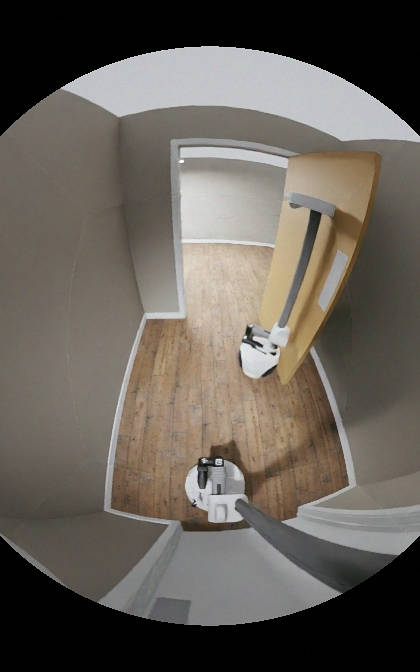

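>>> execute_actions([
  {"r1":{"base":{"strafe_m":-0.04},"pace":"max"}},
], cameras=[])

>>> execute_actions([
  {"r1":{"base":{"translate_m":-0.16},"pace":"max"}},
], cameras=[])

>>> execute_actions([
  {"r1":{"base":{"translate_m":-0.45},"pace":"slow"}},
], cameras=["r1_head_left_camera","r2_head_camera"])

Scene clock: 142.47 s.
r1.base_odometry: x=-3.680 y=+2.548 heading=-0.273 (m, m, rad; r1's odometry frame)
r1.turned_by_wheels: +0.000 (rad since the last result)
r1.turned_by_imu: +0.000 (rad since the last result)
r1.base_tilt: forward=+1.0 right=-0.8 (deg)
r1.lidar_m: 1.06 1.30 0.90 0.84 0.48 0.41 0.40 0.40 0.56 1.14 1.22 1.01
r1.base_status: done
r1.joint_positions: lift_m=+0.208 arm_m=-0.002 wrist_yaw_rad=+3.137 wrist_pitch_rad=-0.004 wrist_roll_rad=-0.018 gripper_m=+0.057
r1.joint_status: not commanded
r1.motor_effort: lift_m=+18(18) arm_m=-1(1) wrist_yaw_rad=-1(1) wrist_pitch_rad=-9(7) wrist_roll_rad=+2(1) gripper_m=-1(2) wheel_0=-1(14) wheel_1=+2(15) wheel_2=+0(4) (%)
r1.hand_pose: x=-0.1195 y=+0.0887 z=+0.3873 quat_wxyz=(+0.002, +0.002, -0.009, +1.000) (m; r1's base frame)
r1.wrist_depth_mm: - 136 521 530 530 449 455 / - 117 153 535 530 449 459 / - 124 167 530 539 449 466 / 140 140 535 539 539 452 469 / 530 530 535 539 544 469 477 / 233 539 201 544 202 473 473 / 229 535 539 - 554 462 484
r2.base_odometry: x=-0.581 y=+1.390 heading=+0.991 (m, m, rad; r2's odometry frame)
r2.turned_by_wheels: +0.000 (rad since the last result)
r2.turned_by_imu: +0.001 (rad since the last result)
r2.base_tilt: forward=-0.1 right=+1.2 (deg)
r2.lidar_m: 0.40 1.01 1.07 0.86 0.78 0.83 1.14 2.10 2.18 2.94 3.25 0.49
r2.base_status: not commanded
r2.joint_positions: lift_m=+0.870 arm_m=+0.002 wrist_yaw_rad=+0.000 wrist_pitch_rad=+0.204 wrist_roll_rad=+0.008 gripper_m=+0.060
r2.joint_status: not commanded
r2.motor_effort: lift_m=+23(22) arm_m=-5(6) wrist_yaw_rad=-2(1) wrist_pitch_rad=-9(11) wrist_roll_rad=+0(1) gripper_m=-26(24) wheel_0=+5(5) wheel_1=+3(3) wheel_2=-3(3) (%)
r2.hand_pose: x=+0.4557 y=-0.0874 z=+0.9896 quat_wxyz=(+0.995, +0.004, +0.102, +0.000) (m; r2's base frame)
r2.wrist_depth_mm: 691 750 820 904 1042 1205 1430 / 691 759 854 931 1078 1255 1499 / 691 768 854 931 1060 1255 1576 / 723 798 866 960 223 1366 1661 / 741 820 228 179 179 1430 1708 / 768 178 202 184 184 178 1808 / 788 854 192 146 183 1537 1708
r3.base_odometry: x=-3.329 y=+0.839 heading=+0.013 (m, m, rad; r3's odometry frame)
r3.turned_by_wheels: +0.000 (rad since the last result)
r3.turned_by_imu: +0.000 (rad since the last result)
r3.base_tilt: forward=+0.7 right=+0.4 (deg)
r3.lidar_m: 1.04 1.29 1.36 1.01 1.07 0.30 0.25 - 0.25 0.26 0.66 1.12
r3.base_status: not commanded
r3.joint_positions: lift_m=+0.182 arm_m=-0.001 wrist_yaw_rad=+3.243 wrist_pitch_rad=-0.017 wrist_roll_rad=+0.014 gripper_m=+0.057
r3.joint_status: not commanded
r3.motor_effort: lift_m=+19(19) arm_m=-1(1) wrist_yaw_rad=+1(2) wrist_pitch_rad=-6(6) wrist_roll_rad=-2(1) gripper_m=-3(3) wheel_0=-6(6) wheel_1=-22(22) wheel_2=+21(21) (%)
r3.hand_pose: x=-0.1258 y=+0.0579 z=+0.3656 quat_wxyz=(-0.051, +0.008, +0.008, +0.999) (m; r3's base frame)
r3.wrist_depth_mm: - - 130 384 1098 1281 1336 / - - 130 384 1098 1281 1336 / - 107 131 389 1118 1308 1336 / 138 134 177 392 1118 1308 1336 / 199 307 334 394 1138 1308 1308 / 200 301 329 392 196 1255 1229 / 202 296 342 - 831 820 866
pictures: none
No camera images: the call's "cameras" was empty. Leave "cameras" out to get every camera's image.

Scene clock: 143.90 s.
r1.base_odometry: x=-3.834 y=+2.591 heading=-0.273 (m, m, rad; r1's odometry frame)
r1.turned_by_wheels: +0.000 (rad since the last result)
r1.turned_by_imu: +0.000 (rad since the last result)
r1.base_tilt: forward=+1.0 right=-0.7 (deg)
r1.lidar_m: 1.19 1.28 0.89 0.79 0.33 0.25 0.25 0.25 0.32 0.64 1.23 1.17
r1.base_status: done
r1.joint_positions: lift_m=+0.208 arm_m=-0.002 wrist_yaw_rad=+3.137 wrist_pitch_rad=-0.004 wrist_roll_rad=-0.018 gripper_m=+0.057
r1.joint_status: not commanded
r1.motor_effort: lift_m=+18(18) arm_m=-1(1) wrist_yaw_rad=-1(1) wrist_pitch_rad=-7(8) wrist_roll_rad=+0(1) gripper_m=-4(2) wheel_0=-3(8) wheel_1=-3(10) wheel_2=+1(18) (%)
r1.hand_pose: x=-0.1195 y=+0.0887 z=+0.3873 quat_wxyz=(+0.002, +0.002, -0.009, +1.000) (m; r1's base frame)
r1.wrist_depth_mm: - 136 366 370 373 357 286 / - 116 153 373 373 366 291 / - 124 167 373 377 368 293 / 140 140 370 375 379 370 293 / 368 370 375 377 379 368 293 / 234 375 201 379 202 366 296 / 229 375 379 - 389 345 297
r2.base_odometry: x=-0.581 y=+1.390 heading=+0.991 (m, m, rad; r2's odometry frame)
r2.turned_by_wheels: +0.000 (rad since the last result)
r2.turned_by_imu: +0.000 (rad since the last result)
r2.base_tilt: forward=-0.2 right=+1.1 (deg)
r2.lidar_m: 0.40 1.01 1.07 0.85 0.79 0.84 1.16 2.10 2.19 2.96 3.27 0.51
r2.base_status: not commanded
r2.joint_positions: lift_m=+0.870 arm_m=+0.002 wrist_yaw_rad=+0.000 wrist_pitch_rad=+0.204 wrist_roll_rad=+0.008 gripper_m=+0.060
r2.joint_status: not commanded
r2.motor_effort: lift_m=+22(22) arm_m=-5(6) wrist_yaw_rad=-1(1) wrist_pitch_rad=-13(10) wrist_roll_rad=-2(1) gripper_m=-24(25) wheel_0=+5(5) wheel_1=+3(3) wheel_2=-3(3) (%)
r2.hand_pose: x=+0.4557 y=-0.0874 z=+0.9896 quat_wxyz=(+0.995, +0.004, +0.102, +0.000) (m; r2's base frame)
r2.wrist_depth_mm: 683 750 831 931 1042 1229 1397 / 707 759 842 946 1060 1255 1499 / 707 778 854 960 1060 1308 1576 / 732 798 866 946 222 1366 1618 / 750 809 228 180 179 1397 1708 / 768 179 203 185 183 178 1808 / 788 866 192 146 184 1537 1756
r3.base_odometry: x=-3.329 y=+0.839 heading=+0.013 (m, m, rad; r3's odometry frame)
r3.turned_by_wheels: +0.000 (rad since the last result)
r3.turned_by_imu: +0.000 (rad since the last result)
r3.base_tilt: forward=+0.7 right=+0.5 (deg)
r3.lidar_m: 1.06 1.29 1.34 1.17 1.19 0.32 0.25 - 0.25 0.26 0.66 1.14
r3.base_status: not commanded
r3.joint_positions: lift_m=+0.182 arm_m=-0.001 wrist_yaw_rad=+3.243 wrist_pitch_rad=-0.017 wrist_roll_rad=+0.014 gripper_m=+0.057
r3.joint_status: not commanded
r3.motor_effort: lift_m=+19(19) arm_m=-1(1) wrist_yaw_rad=+3(3) wrist_pitch_rad=-6(6) wrist_roll_rad=-2(2) gripper_m=-4(3) wheel_0=-6(6) wheel_1=-22(22) wheel_2=+21(21) (%)
r3.hand_pose: x=-0.1258 y=+0.0579 z=+0.3656 quat_wxyz=(-0.051, +0.008, +0.008, +0.999) (m; r3's base frame)
r3.wrist_depth_mm: - - 130 382 1098 1281 1308 / - - 130 384 1098 1308 1336 / - 107 131 389 1118 1281 1336 / 138 134 177 392 1118 1308 1336 / 200 306 334 394 1118 1308 1336 / 199 303 330 387 196 1229 1229 / 202 296 342 - 820 820 866
pictures: none
No camera images: the call's "cameras" was empty. Leave "cameras" out to get every camera's image.

Scene clock: 149.67 s.
r1.base_odometry: x=-4.266 y=+2.712 heading=-0.273 (m, m, rad; r1's odometry frame)
r1.turned_by_wheels: +0.000 (rad since the last result)
r1.turned_by_imu: -0.001 (rad since the last result)
r1.base_tilt: forward=+1.0 right=-0.7 (deg)
r1.lidar_m: 1.58 1.25 0.29 0.49 0.86 0.34 0.25 - 0.25 0.26 0.52 1.60
r1.base_status: done
r1.joint_positions: lift_m=+0.208 arm_m=-0.002 wrist_yaw_rad=+3.137 wrist_pitch_rad=-0.004 wrist_roll_rad=-0.018 gripper_m=+0.057
r1.joint_status: not commanded
r1.motor_effort: lift_m=+18(18) arm_m=-1(1) wrist_yaw_rad=-1(2) wrist_pitch_rad=-8(7) wrist_roll_rad=+2(1) gripper_m=-1(2) wheel_0=-6(13) wheel_1=-12(15) wheel_2=+15(24) (%)
r1.hand_pose: x=-0.1195 y=+0.0886 z=+0.3873 quat_wxyz=(+0.002, +0.002, -0.009, +1.000) (m; r1's base frame)
r1.wrist_depth_mm: - 137 373 442 - - - / - 116 154 442 - - - / - 124 167 449 - - - / 140 140 362 449 - - - / 290 327 366 459 - - 1430 / 233 320 201 433 202 1255 1025 / 229 315 375 - 917 842 878
r2.base_odometry: x=-0.581 y=+1.390 heading=+0.991 (m, m, rad; r2's odometry frame)
r2.turned_by_wheels: +0.000 (rad since the last result)
r2.turned_by_imu: +0.002 (rad since the last result)
r2.base_tilt: forward=+0.0 right=+1.1 (deg)
r2.lidar_m: 0.40 1.02 1.06 0.86 0.79 0.84 1.14 2.08 2.17 2.96 3.27 0.48
r2.base_status: not commanded
r2.joint_positions: lift_m=+0.870 arm_m=+0.002 wrist_yaw_rad=+0.000 wrist_pitch_rad=+0.204 wrist_roll_rad=+0.008 gripper_m=+0.060
r2.joint_status: not commanded
r2.motor_effort: lift_m=+22(22) arm_m=-5(6) wrist_yaw_rad=+0(0) wrist_pitch_rad=-10(9) wrist_roll_rad=+1(2) gripper_m=-25(26) wheel_0=+5(5) wheel_1=+3(3) wheel_2=-3(3) (%)
r2.hand_pose: x=+0.4557 y=-0.0874 z=+0.9896 quat_wxyz=(+0.995, +0.004, +0.102, +0.000) (m; r2's base frame)
r2.wrist_depth_mm: 676 750 831 931 - - 778 / 699 768 854 931 - - 707 / 715 778 842 946 - - 831 / 715 788 866 960 223 - 866 / 741 820 228 180 180 1060 778 / 750 179 203 185 184 178 1808 / 788 878 192 146 184 960 1708
r3.base_odometry: x=-3.329 y=+0.839 heading=+0.013 (m, m, rad; r3's odometry frame)
r3.turned_by_wheels: +0.000 (rad since the last result)
r3.turned_by_imu: +0.000 (rad since the last result)
r3.base_tilt: forward=+0.7 right=+0.4 (deg)
r3.lidar_m: 1.06 1.29 1.35 1.59 1.48 0.33 0.25 - 0.25 0.25 0.65 1.10
r3.base_status: not commanded
r3.joint_positions: lift_m=+0.182 arm_m=-0.001 wrist_yaw_rad=+3.243 wrist_pitch_rad=-0.017 wrist_roll_rad=+0.014 gripper_m=+0.057
r3.joint_status: not commanded
r3.motor_effort: lift_m=+19(19) arm_m=-1(1) wrist_yaw_rad=+2(2) wrist_pitch_rad=-6(6) wrist_roll_rad=-2(1) gripper_m=-3(2) wheel_0=-6(6) wheel_1=-22(22) wheel_2=+21(21) (%)
r3.hand_pose: x=-0.1258 y=+0.0579 z=+0.3656 quat_wxyz=(-0.051, +0.008, +0.008, +0.999) (m; r3's base frame)
r3.wrist_depth_mm: - - 130 382 1098 1281 1336 / - - 130 384 1098 1281 1336 / - 107 131 387 1118 1281 1336 / 138 134 177 389 1118 1308 1336 / 200 307 336 392 1118 1308 1336 / 199 301 330 389 196 1229 1281 / 202 296 343 - 831 820 866
pictures: r1_head_left_camera, r2_head_camera
Images, in order (width x height): r1_head_left_camera 420x672, r2_head_camera 420x560.

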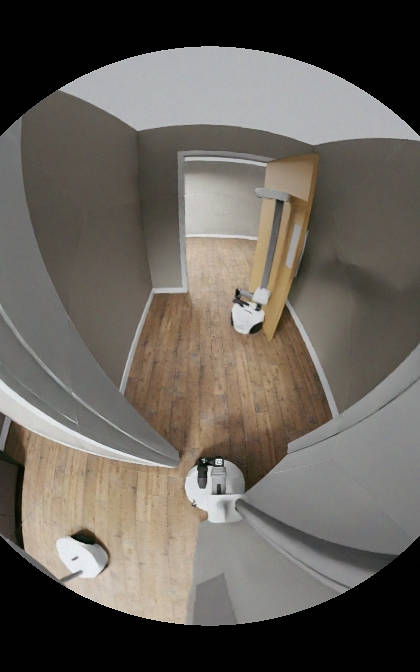

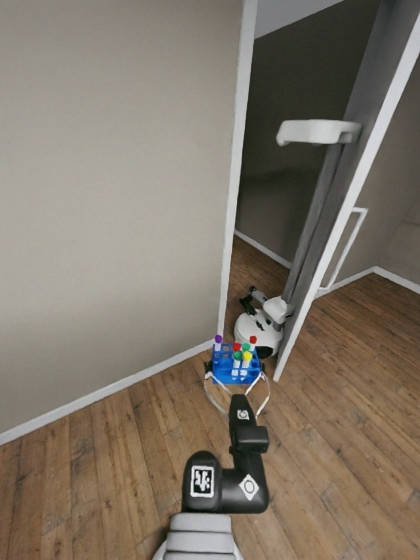

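>>> execute_actions([
  {"r1":{"base":{"rotate_rad":0.58}}},
], cameras=[])

>>> execute_actions([
  {"r1":{"base":{"translate_m":-0.6}}},
], cameras=["r1_head_left_camera","r2_head_camera","r2_head_right_camera"])

Scene clock: 153.37 s.
r1.base_odometry: x=-4.266 y=+2.712 heading=+0.305 (m, m, rad; r1's odometry frame)
r1.turned_by_wheels: +0.579 (rad since the last result)
r1.turned_by_imu: +0.579 (rad since the last result)
r1.base_tilt: forward=+1.0 right=-0.7 (deg)
r1.lidar_m: 0.37 0.29 0.59 0.84 0.30 0.25 - 0.25 0.26 0.65 1.60 1.61
r1.base_status: done
r1.joint_positions: lift_m=+0.208 arm_m=-0.002 wrist_yaw_rad=+3.137 wrist_pitch_rad=-0.004 wrist_roll_rad=-0.018 gripper_m=+0.057
r1.joint_status: not commanded
r1.motor_effort: lift_m=+18(18) arm_m=+0(1) wrist_yaw_rad=-2(2) wrist_pitch_rad=-8(7) wrist_roll_rad=+1(1) gripper_m=-2(1) wheel_0=-8(10) wheel_1=-12(18) wheel_2=+2(10) (%)
r1.hand_pose: x=-0.1195 y=+0.0886 z=+0.3873 quat_wxyz=(+0.002, +0.002, -0.009, +1.000) (m; r1's base frame)
r1.wrist_depth_mm: - 136 320 327 334 338 - / - 116 154 329 334 338 - / - 124 167 330 336 343 - / 140 140 325 332 340 343 - / 317 322 327 336 342 349 - / 233 324 201 334 202 351 1229 / 229 325 332 - 349 353 891
r2.base_odometry: x=-0.581 y=+1.390 heading=+0.991 (m, m, rad; r2's odometry frame)
r2.turned_by_wheels: +0.000 (rad since the last result)
r2.turned_by_imu: +0.001 (rad since the last result)
r2.base_tilt: forward=-0.2 right=+1.3 (deg)
r2.lidar_m: 0.41 1.02 1.09 0.85 0.80 0.84 1.16 2.08 2.17 2.98 3.25 0.49
r2.base_status: not commanded
r2.joint_positions: lift_m=+0.870 arm_m=+0.002 wrist_yaw_rad=+0.000 wrist_pitch_rad=+0.204 wrist_roll_rad=+0.008 gripper_m=+0.060
r2.joint_status: not commanded
r2.motor_effort: lift_m=+22(23) arm_m=-5(5) wrist_yaw_rad=-2(0) wrist_pitch_rad=-12(12) wrist_roll_rad=-2(2) gripper_m=-27(22) wheel_0=+5(5) wheel_1=+3(3) wheel_2=-3(3) (%)
r2.hand_pose: x=+0.4557 y=-0.0874 z=+0.9896 quat_wxyz=(+0.995, +0.004, +0.102, +0.000) (m; r2's base frame)
r2.wrist_depth_mm: 683 732 831 917 - - 768 / 691 759 854 946 - - 715 / 707 778 854 946 - 1499 798 / 723 798 878 931 222 1537 891 / 741 820 228 180 179 1118 759 / 768 178 203 184 185 178 1808 / 788 866 193 146 183 1025 1661
r3.base_odometry: x=-3.329 y=+0.839 heading=+0.013 (m, m, rad; r3's odometry frame)
r3.turned_by_wheels: +0.000 (rad since the last result)
r3.turned_by_imu: +0.000 (rad since the last result)
r3.base_tilt: forward=+0.8 right=+0.3 (deg)
r3.lidar_m: 1.06 1.28 1.36 1.59 1.49 0.31 0.25 - 0.25 0.25 0.61 1.12
r3.base_status: not commanded
r3.joint_positions: lift_m=+0.182 arm_m=-0.001 wrist_yaw_rad=+3.243 wrist_pitch_rad=-0.017 wrist_roll_rad=+0.014 gripper_m=+0.057
r3.joint_status: not commanded
r3.motor_effort: lift_m=+19(19) arm_m=-1(1) wrist_yaw_rad=+2(1) wrist_pitch_rad=-7(5) wrist_roll_rad=-2(2) gripper_m=-2(3) wheel_0=-6(6) wheel_1=-22(22) wheel_2=+21(21) (%)
r3.hand_pose: x=-0.1258 y=+0.0579 z=+0.3656 quat_wxyz=(-0.051, +0.008, +0.008, +0.999) (m; r3's base frame)
r3.wrist_depth_mm: - - 130 382 1078 1281 1336 / - - 130 387 1098 1281 1308 / - 107 131 387 1118 1281 1336 / 138 134 177 392 1118 1281 1336 / 199 307 334 394 1118 1308 1308 / 200 301 327 392 196 1229 1255 / 202 297 343 - 831 820 866
pictures: none
No camera images: the call's "cameras" was empty. Leave "cameras" out to get every camera's image.

Scene clock: 156.83 s.
r1.base_odometry: x=-4.838 y=+2.532 heading=+0.305 (m, m, rad; r1's odometry frame)
r1.turned_by_wheels: +0.000 (rad since the last result)
r1.turned_by_imu: +0.000 (rad since the last result)
r1.base_tilt: forward=+1.0 right=-0.7 (deg)
r1.lidar_m: 0.84 0.94 0.95 1.17 2.58 2.47 0.25 0.25 - 0.25 0.33 2.02
r1.base_status: done
r1.joint_positions: lift_m=+0.208 arm_m=-0.002 wrist_yaw_rad=+3.137 wrist_pitch_rad=-0.004 wrist_roll_rad=-0.018 gripper_m=+0.057
r1.joint_status: not commanded
r1.motor_effort: lift_m=+18(18) arm_m=-1(1) wrist_yaw_rad=-1(1) wrist_pitch_rad=-8(9) wrist_roll_rad=-1(1) gripper_m=-3(6) wheel_0=-3(10) wheel_1=-7(14) wheel_2=+9(26) (%)
r1.hand_pose: x=-0.1195 y=+0.0886 z=+0.3873 quat_wxyz=(+0.002, +0.002, -0.009, +1.000) (m; r1's base frame)
r1.wrist_depth_mm: - 137 - - - - - / - 117 154 - - - - / - 124 167 - - - - / 140 140 413 - - - - / 296 353 413 - - - - / 234 342 201 1205 203 1255 1205 / 230 330 430 - 931 831 878
r2.base_odometry: x=-0.581 y=+1.390 heading=+0.991 (m, m, rad; r2's odometry frame)
r2.turned_by_wheels: +0.000 (rad since the last result)
r2.turned_by_imu: +0.001 (rad since the last result)
r2.base_tilt: forward=-0.1 right=+1.2 (deg)
r2.lidar_m: 0.41 1.02 1.07 0.86 0.81 0.85 1.18 2.09 2.17 2.97 1.20 0.45
r2.base_status: not commanded
r2.joint_positions: lift_m=+0.870 arm_m=+0.002 wrist_yaw_rad=+0.000 wrist_pitch_rad=+0.204 wrist_roll_rad=+0.008 gripper_m=+0.060
r2.joint_status: not commanded
r2.motor_effort: lift_m=+22(22) arm_m=-6(6) wrist_yaw_rad=-1(0) wrist_pitch_rad=-11(12) wrist_roll_rad=+0(1) gripper_m=-26(25) wheel_0=+5(5) wheel_1=+3(3) wheel_2=-3(3) (%)
r2.hand_pose: x=+0.4557 y=-0.0874 z=+0.9896 quat_wxyz=(+0.995, +0.004, +0.102, +0.000) (m; r2's base frame)
r2.wrist_depth_mm: 676 741 820 917 - - 1308 / 691 741 854 946 - - 1308 / 707 788 842 946 - - 1255 / 723 798 854 946 223 - 1308 / 741 820 229 180 179 1661 1336 / 750 178 202 184 183 178 1366 / 788 866 193 146 183 1618 1281
r3.base_odometry: x=-3.329 y=+0.839 heading=+0.013 (m, m, rad; r3's odometry frame)
r3.turned_by_wheels: +0.000 (rad since the last result)
r3.turned_by_imu: +0.000 (rad since the last result)
r3.base_tilt: forward=+0.6 right=+0.3 (deg)
r3.lidar_m: 1.04 1.28 1.34 1.65 1.47 0.33 0.25 - 0.25 0.27 0.64 1.11
r3.base_status: not commanded
r3.joint_positions: lift_m=+0.182 arm_m=-0.001 wrist_yaw_rad=+3.243 wrist_pitch_rad=-0.017 wrist_roll_rad=+0.014 gripper_m=+0.057
r3.joint_status: not commanded
r3.motor_effort: lift_m=+19(19) arm_m=-1(1) wrist_yaw_rad=+2(1) wrist_pitch_rad=-6(6) wrist_roll_rad=-2(2) gripper_m=-4(2) wheel_0=-6(6) wheel_1=-22(22) wheel_2=+21(21) (%)
r3.hand_pose: x=-0.1258 y=+0.0579 z=+0.3656 quat_wxyz=(-0.051, +0.008, +0.008, +0.999) (m; r3's base frame)
r3.wrist_depth_mm: - - 130 382 1098 1281 1308 / - - 130 384 1098 1281 1336 / - 107 131 389 1118 1281 1336 / 138 134 177 389 1118 1281 1336 / 199 306 332 394 1118 1308 1336 / 200 301 329 389 196 1255 1229 / 202 297 343 - 831 820 866
pictures: r1_head_left_camera, r2_head_camera, r2_head_right_camera
Images, in order (width x height): r1_head_left_camera 420x672, r2_head_camera 420x560, r2_head_right_camera 420x672.

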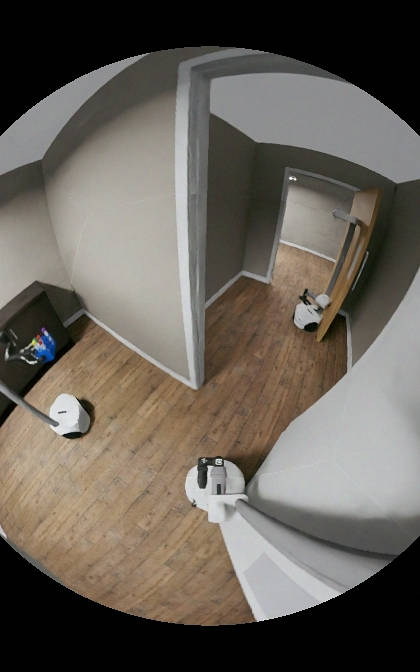

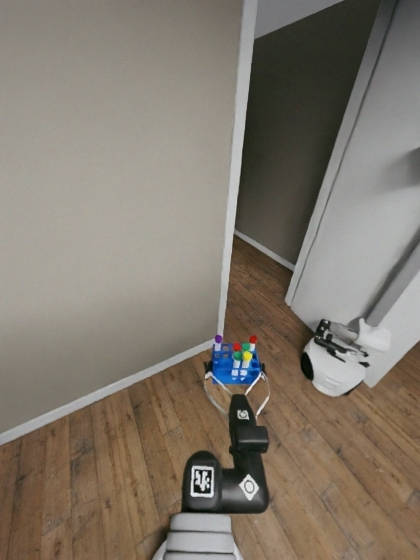

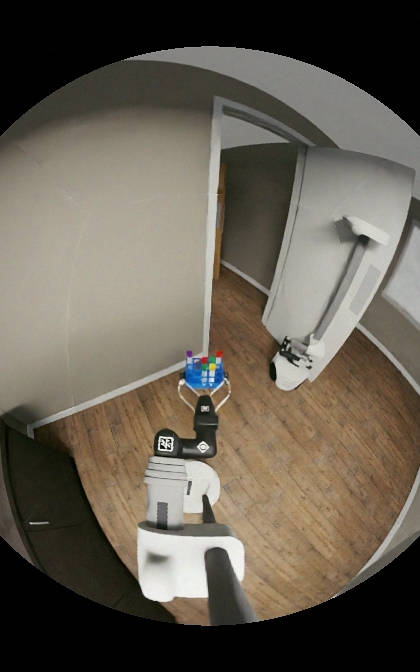

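>>> execute_actions([
  {"r1":{"base":{"translate_m":-0.13},"pace":"slow"},"r2":{"base":{"strafe_m":-0.45},"pace":"fast"}},
], cameras=[])

>>> execute_actions([
  {"r2":{"base":{"translate_m":0.75},"pace":"fast"}},
], cameras=["r1_head_left_camera","r2_head_right_camera"])

Scene clock: 167.27 s.
r1.base_odometry: x=-4.961 y=+2.493 heading=+0.305 (m, m, rad; r1's odometry frame)
r1.turned_by_wheels: +0.000 (rad since the last result)
r1.turned_by_imu: +0.000 (rad since the last result)
r1.base_tilt: forward=+1.0 right=-0.7 (deg)
r1.lidar_m: 0.97 1.10 0.66 0.68 2.44 2.36 2.47 0.26 - 0.25 0.29 2.09
r1.base_status: done
r1.joint_positions: lift_m=+0.208 arm_m=-0.002 wrist_yaw_rad=+3.137 wrist_pitch_rad=-0.004 wrist_roll_rad=-0.018 gripper_m=+0.057
r1.joint_status: not commanded
r1.motor_effort: lift_m=+18(18) arm_m=-1(1) wrist_yaw_rad=-1(1) wrist_pitch_rad=-9(9) wrist_roll_rad=-1(0) gripper_m=-3(1) wheel_0=-4(6) wheel_1=-8(13) wheel_2=+13(17) (%)
r1.hand_pose: x=-0.1195 y=+0.0886 z=+0.3873 quat_wxyz=(+0.002, +0.002, -0.009, +1.000) (m; r1's base frame)
r1.wrist_depth_mm: - 136 - - - - - / - 116 153 - - - 1983 / - 124 167 - - - 1983 / 140 140 - - - - - / 306 - - - - - 1921 / 233 1160 201 1160 203 1281 1205 / 229 343 917 - 917 842 891
r2.base_odometry: x=-0.204 y=+1.143 heading=+0.991 (m, m, rad; r2's odometry frame)
r2.turned_by_wheels: +0.000 (rad since the last result)
r2.turned_by_imu: +0.003 (rad since the last result)
r2.base_tilt: forward=-0.2 right=+1.3 (deg)
r2.lidar_m: 0.40 1.25 1.30 1.26 1.18 1.24 1.94 1.86 1.95 2.63 2.88 0.48
r2.base_status: done
r2.joint_positions: lift_m=+0.870 arm_m=+0.002 wrist_yaw_rad=+0.000 wrist_pitch_rad=+0.204 wrist_roll_rad=+0.008 gripper_m=+0.060
r2.joint_status: not commanded
r2.motor_effort: lift_m=+22(23) arm_m=-5(6) wrist_yaw_rad=-1(0) wrist_pitch_rad=-11(12) wrist_roll_rad=+1(1) gripper_m=-24(26) wheel_0=+2(15) wheel_1=+1(12) wheel_2=+0(2) (%)
r2.hand_pose: x=+0.4557 y=-0.0874 z=+0.9896 quat_wxyz=(+0.995, +0.004, +0.102, +0.000) (m; r2's base frame)
r2.wrist_depth_mm: 854 931 - - - 1160 931 / 878 946 - - - 1160 946 / 891 991 - - 1430 1160 960 / 904 1008 - - 222 1182 976 / 946 1025 228 179 179 1138 976 / 960 179 203 184 184 178 991 / 991 1098 192 146 183 1160 931
r3.base_odometry: x=-3.329 y=+0.839 heading=+0.013 (m, m, rad; r3's odometry frame)
r3.turned_by_wheels: +0.000 (rad since the last result)
r3.turned_by_imu: +0.000 (rad since the last result)
r3.base_tilt: forward=+0.7 right=+0.4 (deg)
r3.lidar_m: 1.04 1.29 1.36 1.64 1.50 0.29 0.25 - 0.25 0.25 0.65 1.10
r3.base_status: not commanded
r3.joint_positions: lift_m=+0.182 arm_m=-0.001 wrist_yaw_rad=+3.243 wrist_pitch_rad=-0.017 wrist_roll_rad=+0.014 gripper_m=+0.057
r3.joint_status: not commanded
r3.motor_effort: lift_m=+19(19) arm_m=-1(1) wrist_yaw_rad=+0(1) wrist_pitch_rad=-6(6) wrist_roll_rad=-3(2) gripper_m=-3(2) wheel_0=-6(6) wheel_1=-22(22) wheel_2=+21(21) (%)
r3.hand_pose: x=-0.1258 y=+0.0579 z=+0.3656 quat_wxyz=(-0.051, +0.008, +0.008, +0.999) (m; r3's base frame)
r3.wrist_depth_mm: - - 130 382 1098 1281 1281 / - - 130 387 1098 1281 1366 / - 107 131 389 1118 1281 1336 / 138 134 176 389 1118 1281 1336 / 199 306 334 394 1118 1281 1308 / 199 303 329 389 196 1229 1229 / 202 297 340 - 831 820 866
pictures: none
No camera images: the call's "cameras" was empty. Leave "cameras" out to get every camera's image.

Scene clock: 170.63 s.
r1.base_odometry: x=-4.961 y=+2.493 heading=+0.305 (m, m, rad; r1's odometry frame)
r1.turned_by_wheels: +0.000 (rad since the last result)
r1.turned_by_imu: +0.000 (rad since the last result)
r1.base_tilt: forward=+1.0 right=-0.7 (deg)
r1.lidar_m: 0.47 0.47 0.43 2.36 2.46 2.36 2.47 0.26 - 0.25 0.30 2.09
r1.base_status: not commanded
r1.joint_positions: lift_m=+0.208 arm_m=-0.002 wrist_yaw_rad=+3.137 wrist_pitch_rad=-0.004 wrist_roll_rad=-0.018 gripper_m=+0.057
r1.joint_status: not commanded
r1.motor_effort: lift_m=+18(18) arm_m=-1(1) wrist_yaw_rad=-1(1) wrist_pitch_rad=-7(8) wrist_roll_rad=+1(2) gripper_m=-4(2) wheel_0=-4(4) wheel_1=-8(8) wheel_2=+13(13) (%)
r1.hand_pose: x=-0.1195 y=+0.0886 z=+0.3873 quat_wxyz=(+0.002, +0.002, -0.009, +1.000) (m; r1's base frame)
r1.wrist_depth_mm: - 137 - - - - - / - 116 154 - - - 1983 / - 124 167 - - - 1983 / 140 140 - - - - - / 304 1921 - - - - 1983 / 232 1138 200 1182 202 1229 1205 / 230 343 931 - 946 854 891
r2.base_odometry: x=+0.206 y=+1.771 heading=+0.991 (m, m, rad; r2's odometry frame)
r2.turned_by_wheels: +0.000 (rad since the last result)
r2.turned_by_imu: -0.002 (rad since the last result)
r2.base_tilt: forward=-0.3 right=+1.1 (deg)
r2.lidar_m: 0.39 0.59 0.65 0.91 1.58 1.64 2.25 2.50 2.61 0.45 0.44 0.50
r2.base_status: done
r2.joint_positions: lift_m=+0.870 arm_m=+0.002 wrist_yaw_rad=+0.000 wrist_pitch_rad=+0.204 wrist_roll_rad=+0.008 gripper_m=+0.060
r2.joint_status: not commanded
r2.motor_effort: lift_m=+22(22) arm_m=-5(5) wrist_yaw_rad=-1(2) wrist_pitch_rad=-12(9) wrist_roll_rad=-2(1) gripper_m=-26(24) wheel_0=+7(9) wheel_1=+3(6) wheel_2=-4(16) (%)
r2.hand_pose: x=+0.4557 y=-0.0874 z=+0.9896 quat_wxyz=(+0.995, +0.004, +0.102, +0.000) (m; r2's base frame)
r2.wrist_depth_mm: - - - - 1863 778 615 / - - - - 1863 788 615 / - - - - 1708 798 621 / - - - 1983 222 798 634 / - - 228 180 179 741 627 / - 179 203 183 184 178 640 / 1661 1618 192 146 183 750 615
r3.base_odometry: x=-3.329 y=+0.839 heading=+0.013 (m, m, rad; r3's odometry frame)
r3.turned_by_wheels: +0.000 (rad since the last result)
r3.turned_by_imu: +0.000 (rad since the last result)
r3.base_tilt: forward=+0.7 right=+0.4 (deg)
r3.lidar_m: 1.06 1.29 1.34 1.65 1.48 0.32 0.25 - 0.25 0.25 0.65 1.09
r3.base_status: not commanded
r3.joint_positions: lift_m=+0.182 arm_m=-0.001 wrist_yaw_rad=+3.243 wrist_pitch_rad=-0.017 wrist_roll_rad=+0.014 gripper_m=+0.057
r3.joint_status: not commanded
r3.motor_effort: lift_m=+19(19) arm_m=-1(1) wrist_yaw_rad=+1(1) wrist_pitch_rad=-6(6) wrist_roll_rad=-2(3) gripper_m=-3(2) wheel_0=-6(6) wheel_1=-22(22) wheel_2=+21(21) (%)
r3.hand_pose: x=-0.1258 y=+0.0579 z=+0.3656 quat_wxyz=(-0.051, +0.008, +0.008, +0.999) (m; r3's base frame)
r3.wrist_depth_mm: - - 130 384 1098 1308 1336 / - - 130 384 1098 1281 1336 / - 107 131 387 1118 1281 1336 / 138 134 177 392 1118 1281 1336 / 198 306 332 394 1118 1308 1308 / 199 301 329 389 196 1229 1229 / 202 297 342 - 831 809 866
pictures: r1_head_left_camera, r2_head_right_camera
Images, in order (width x height): r1_head_left_camera 420x672, r2_head_right_camera 420x672.

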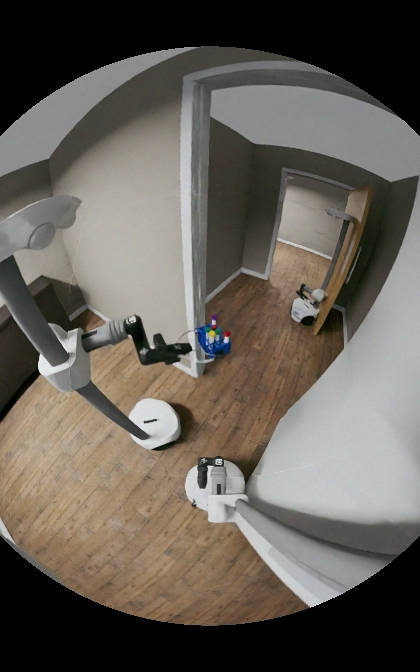

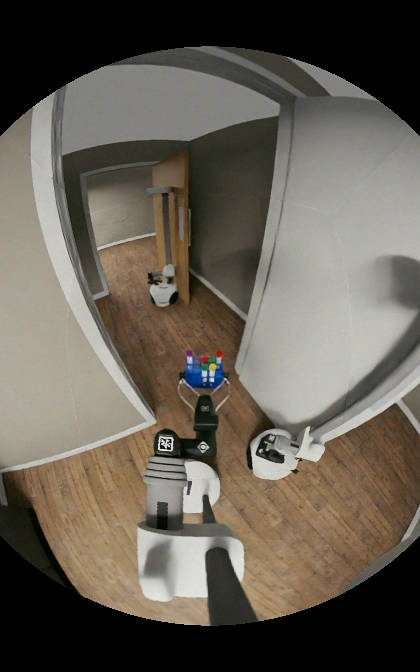

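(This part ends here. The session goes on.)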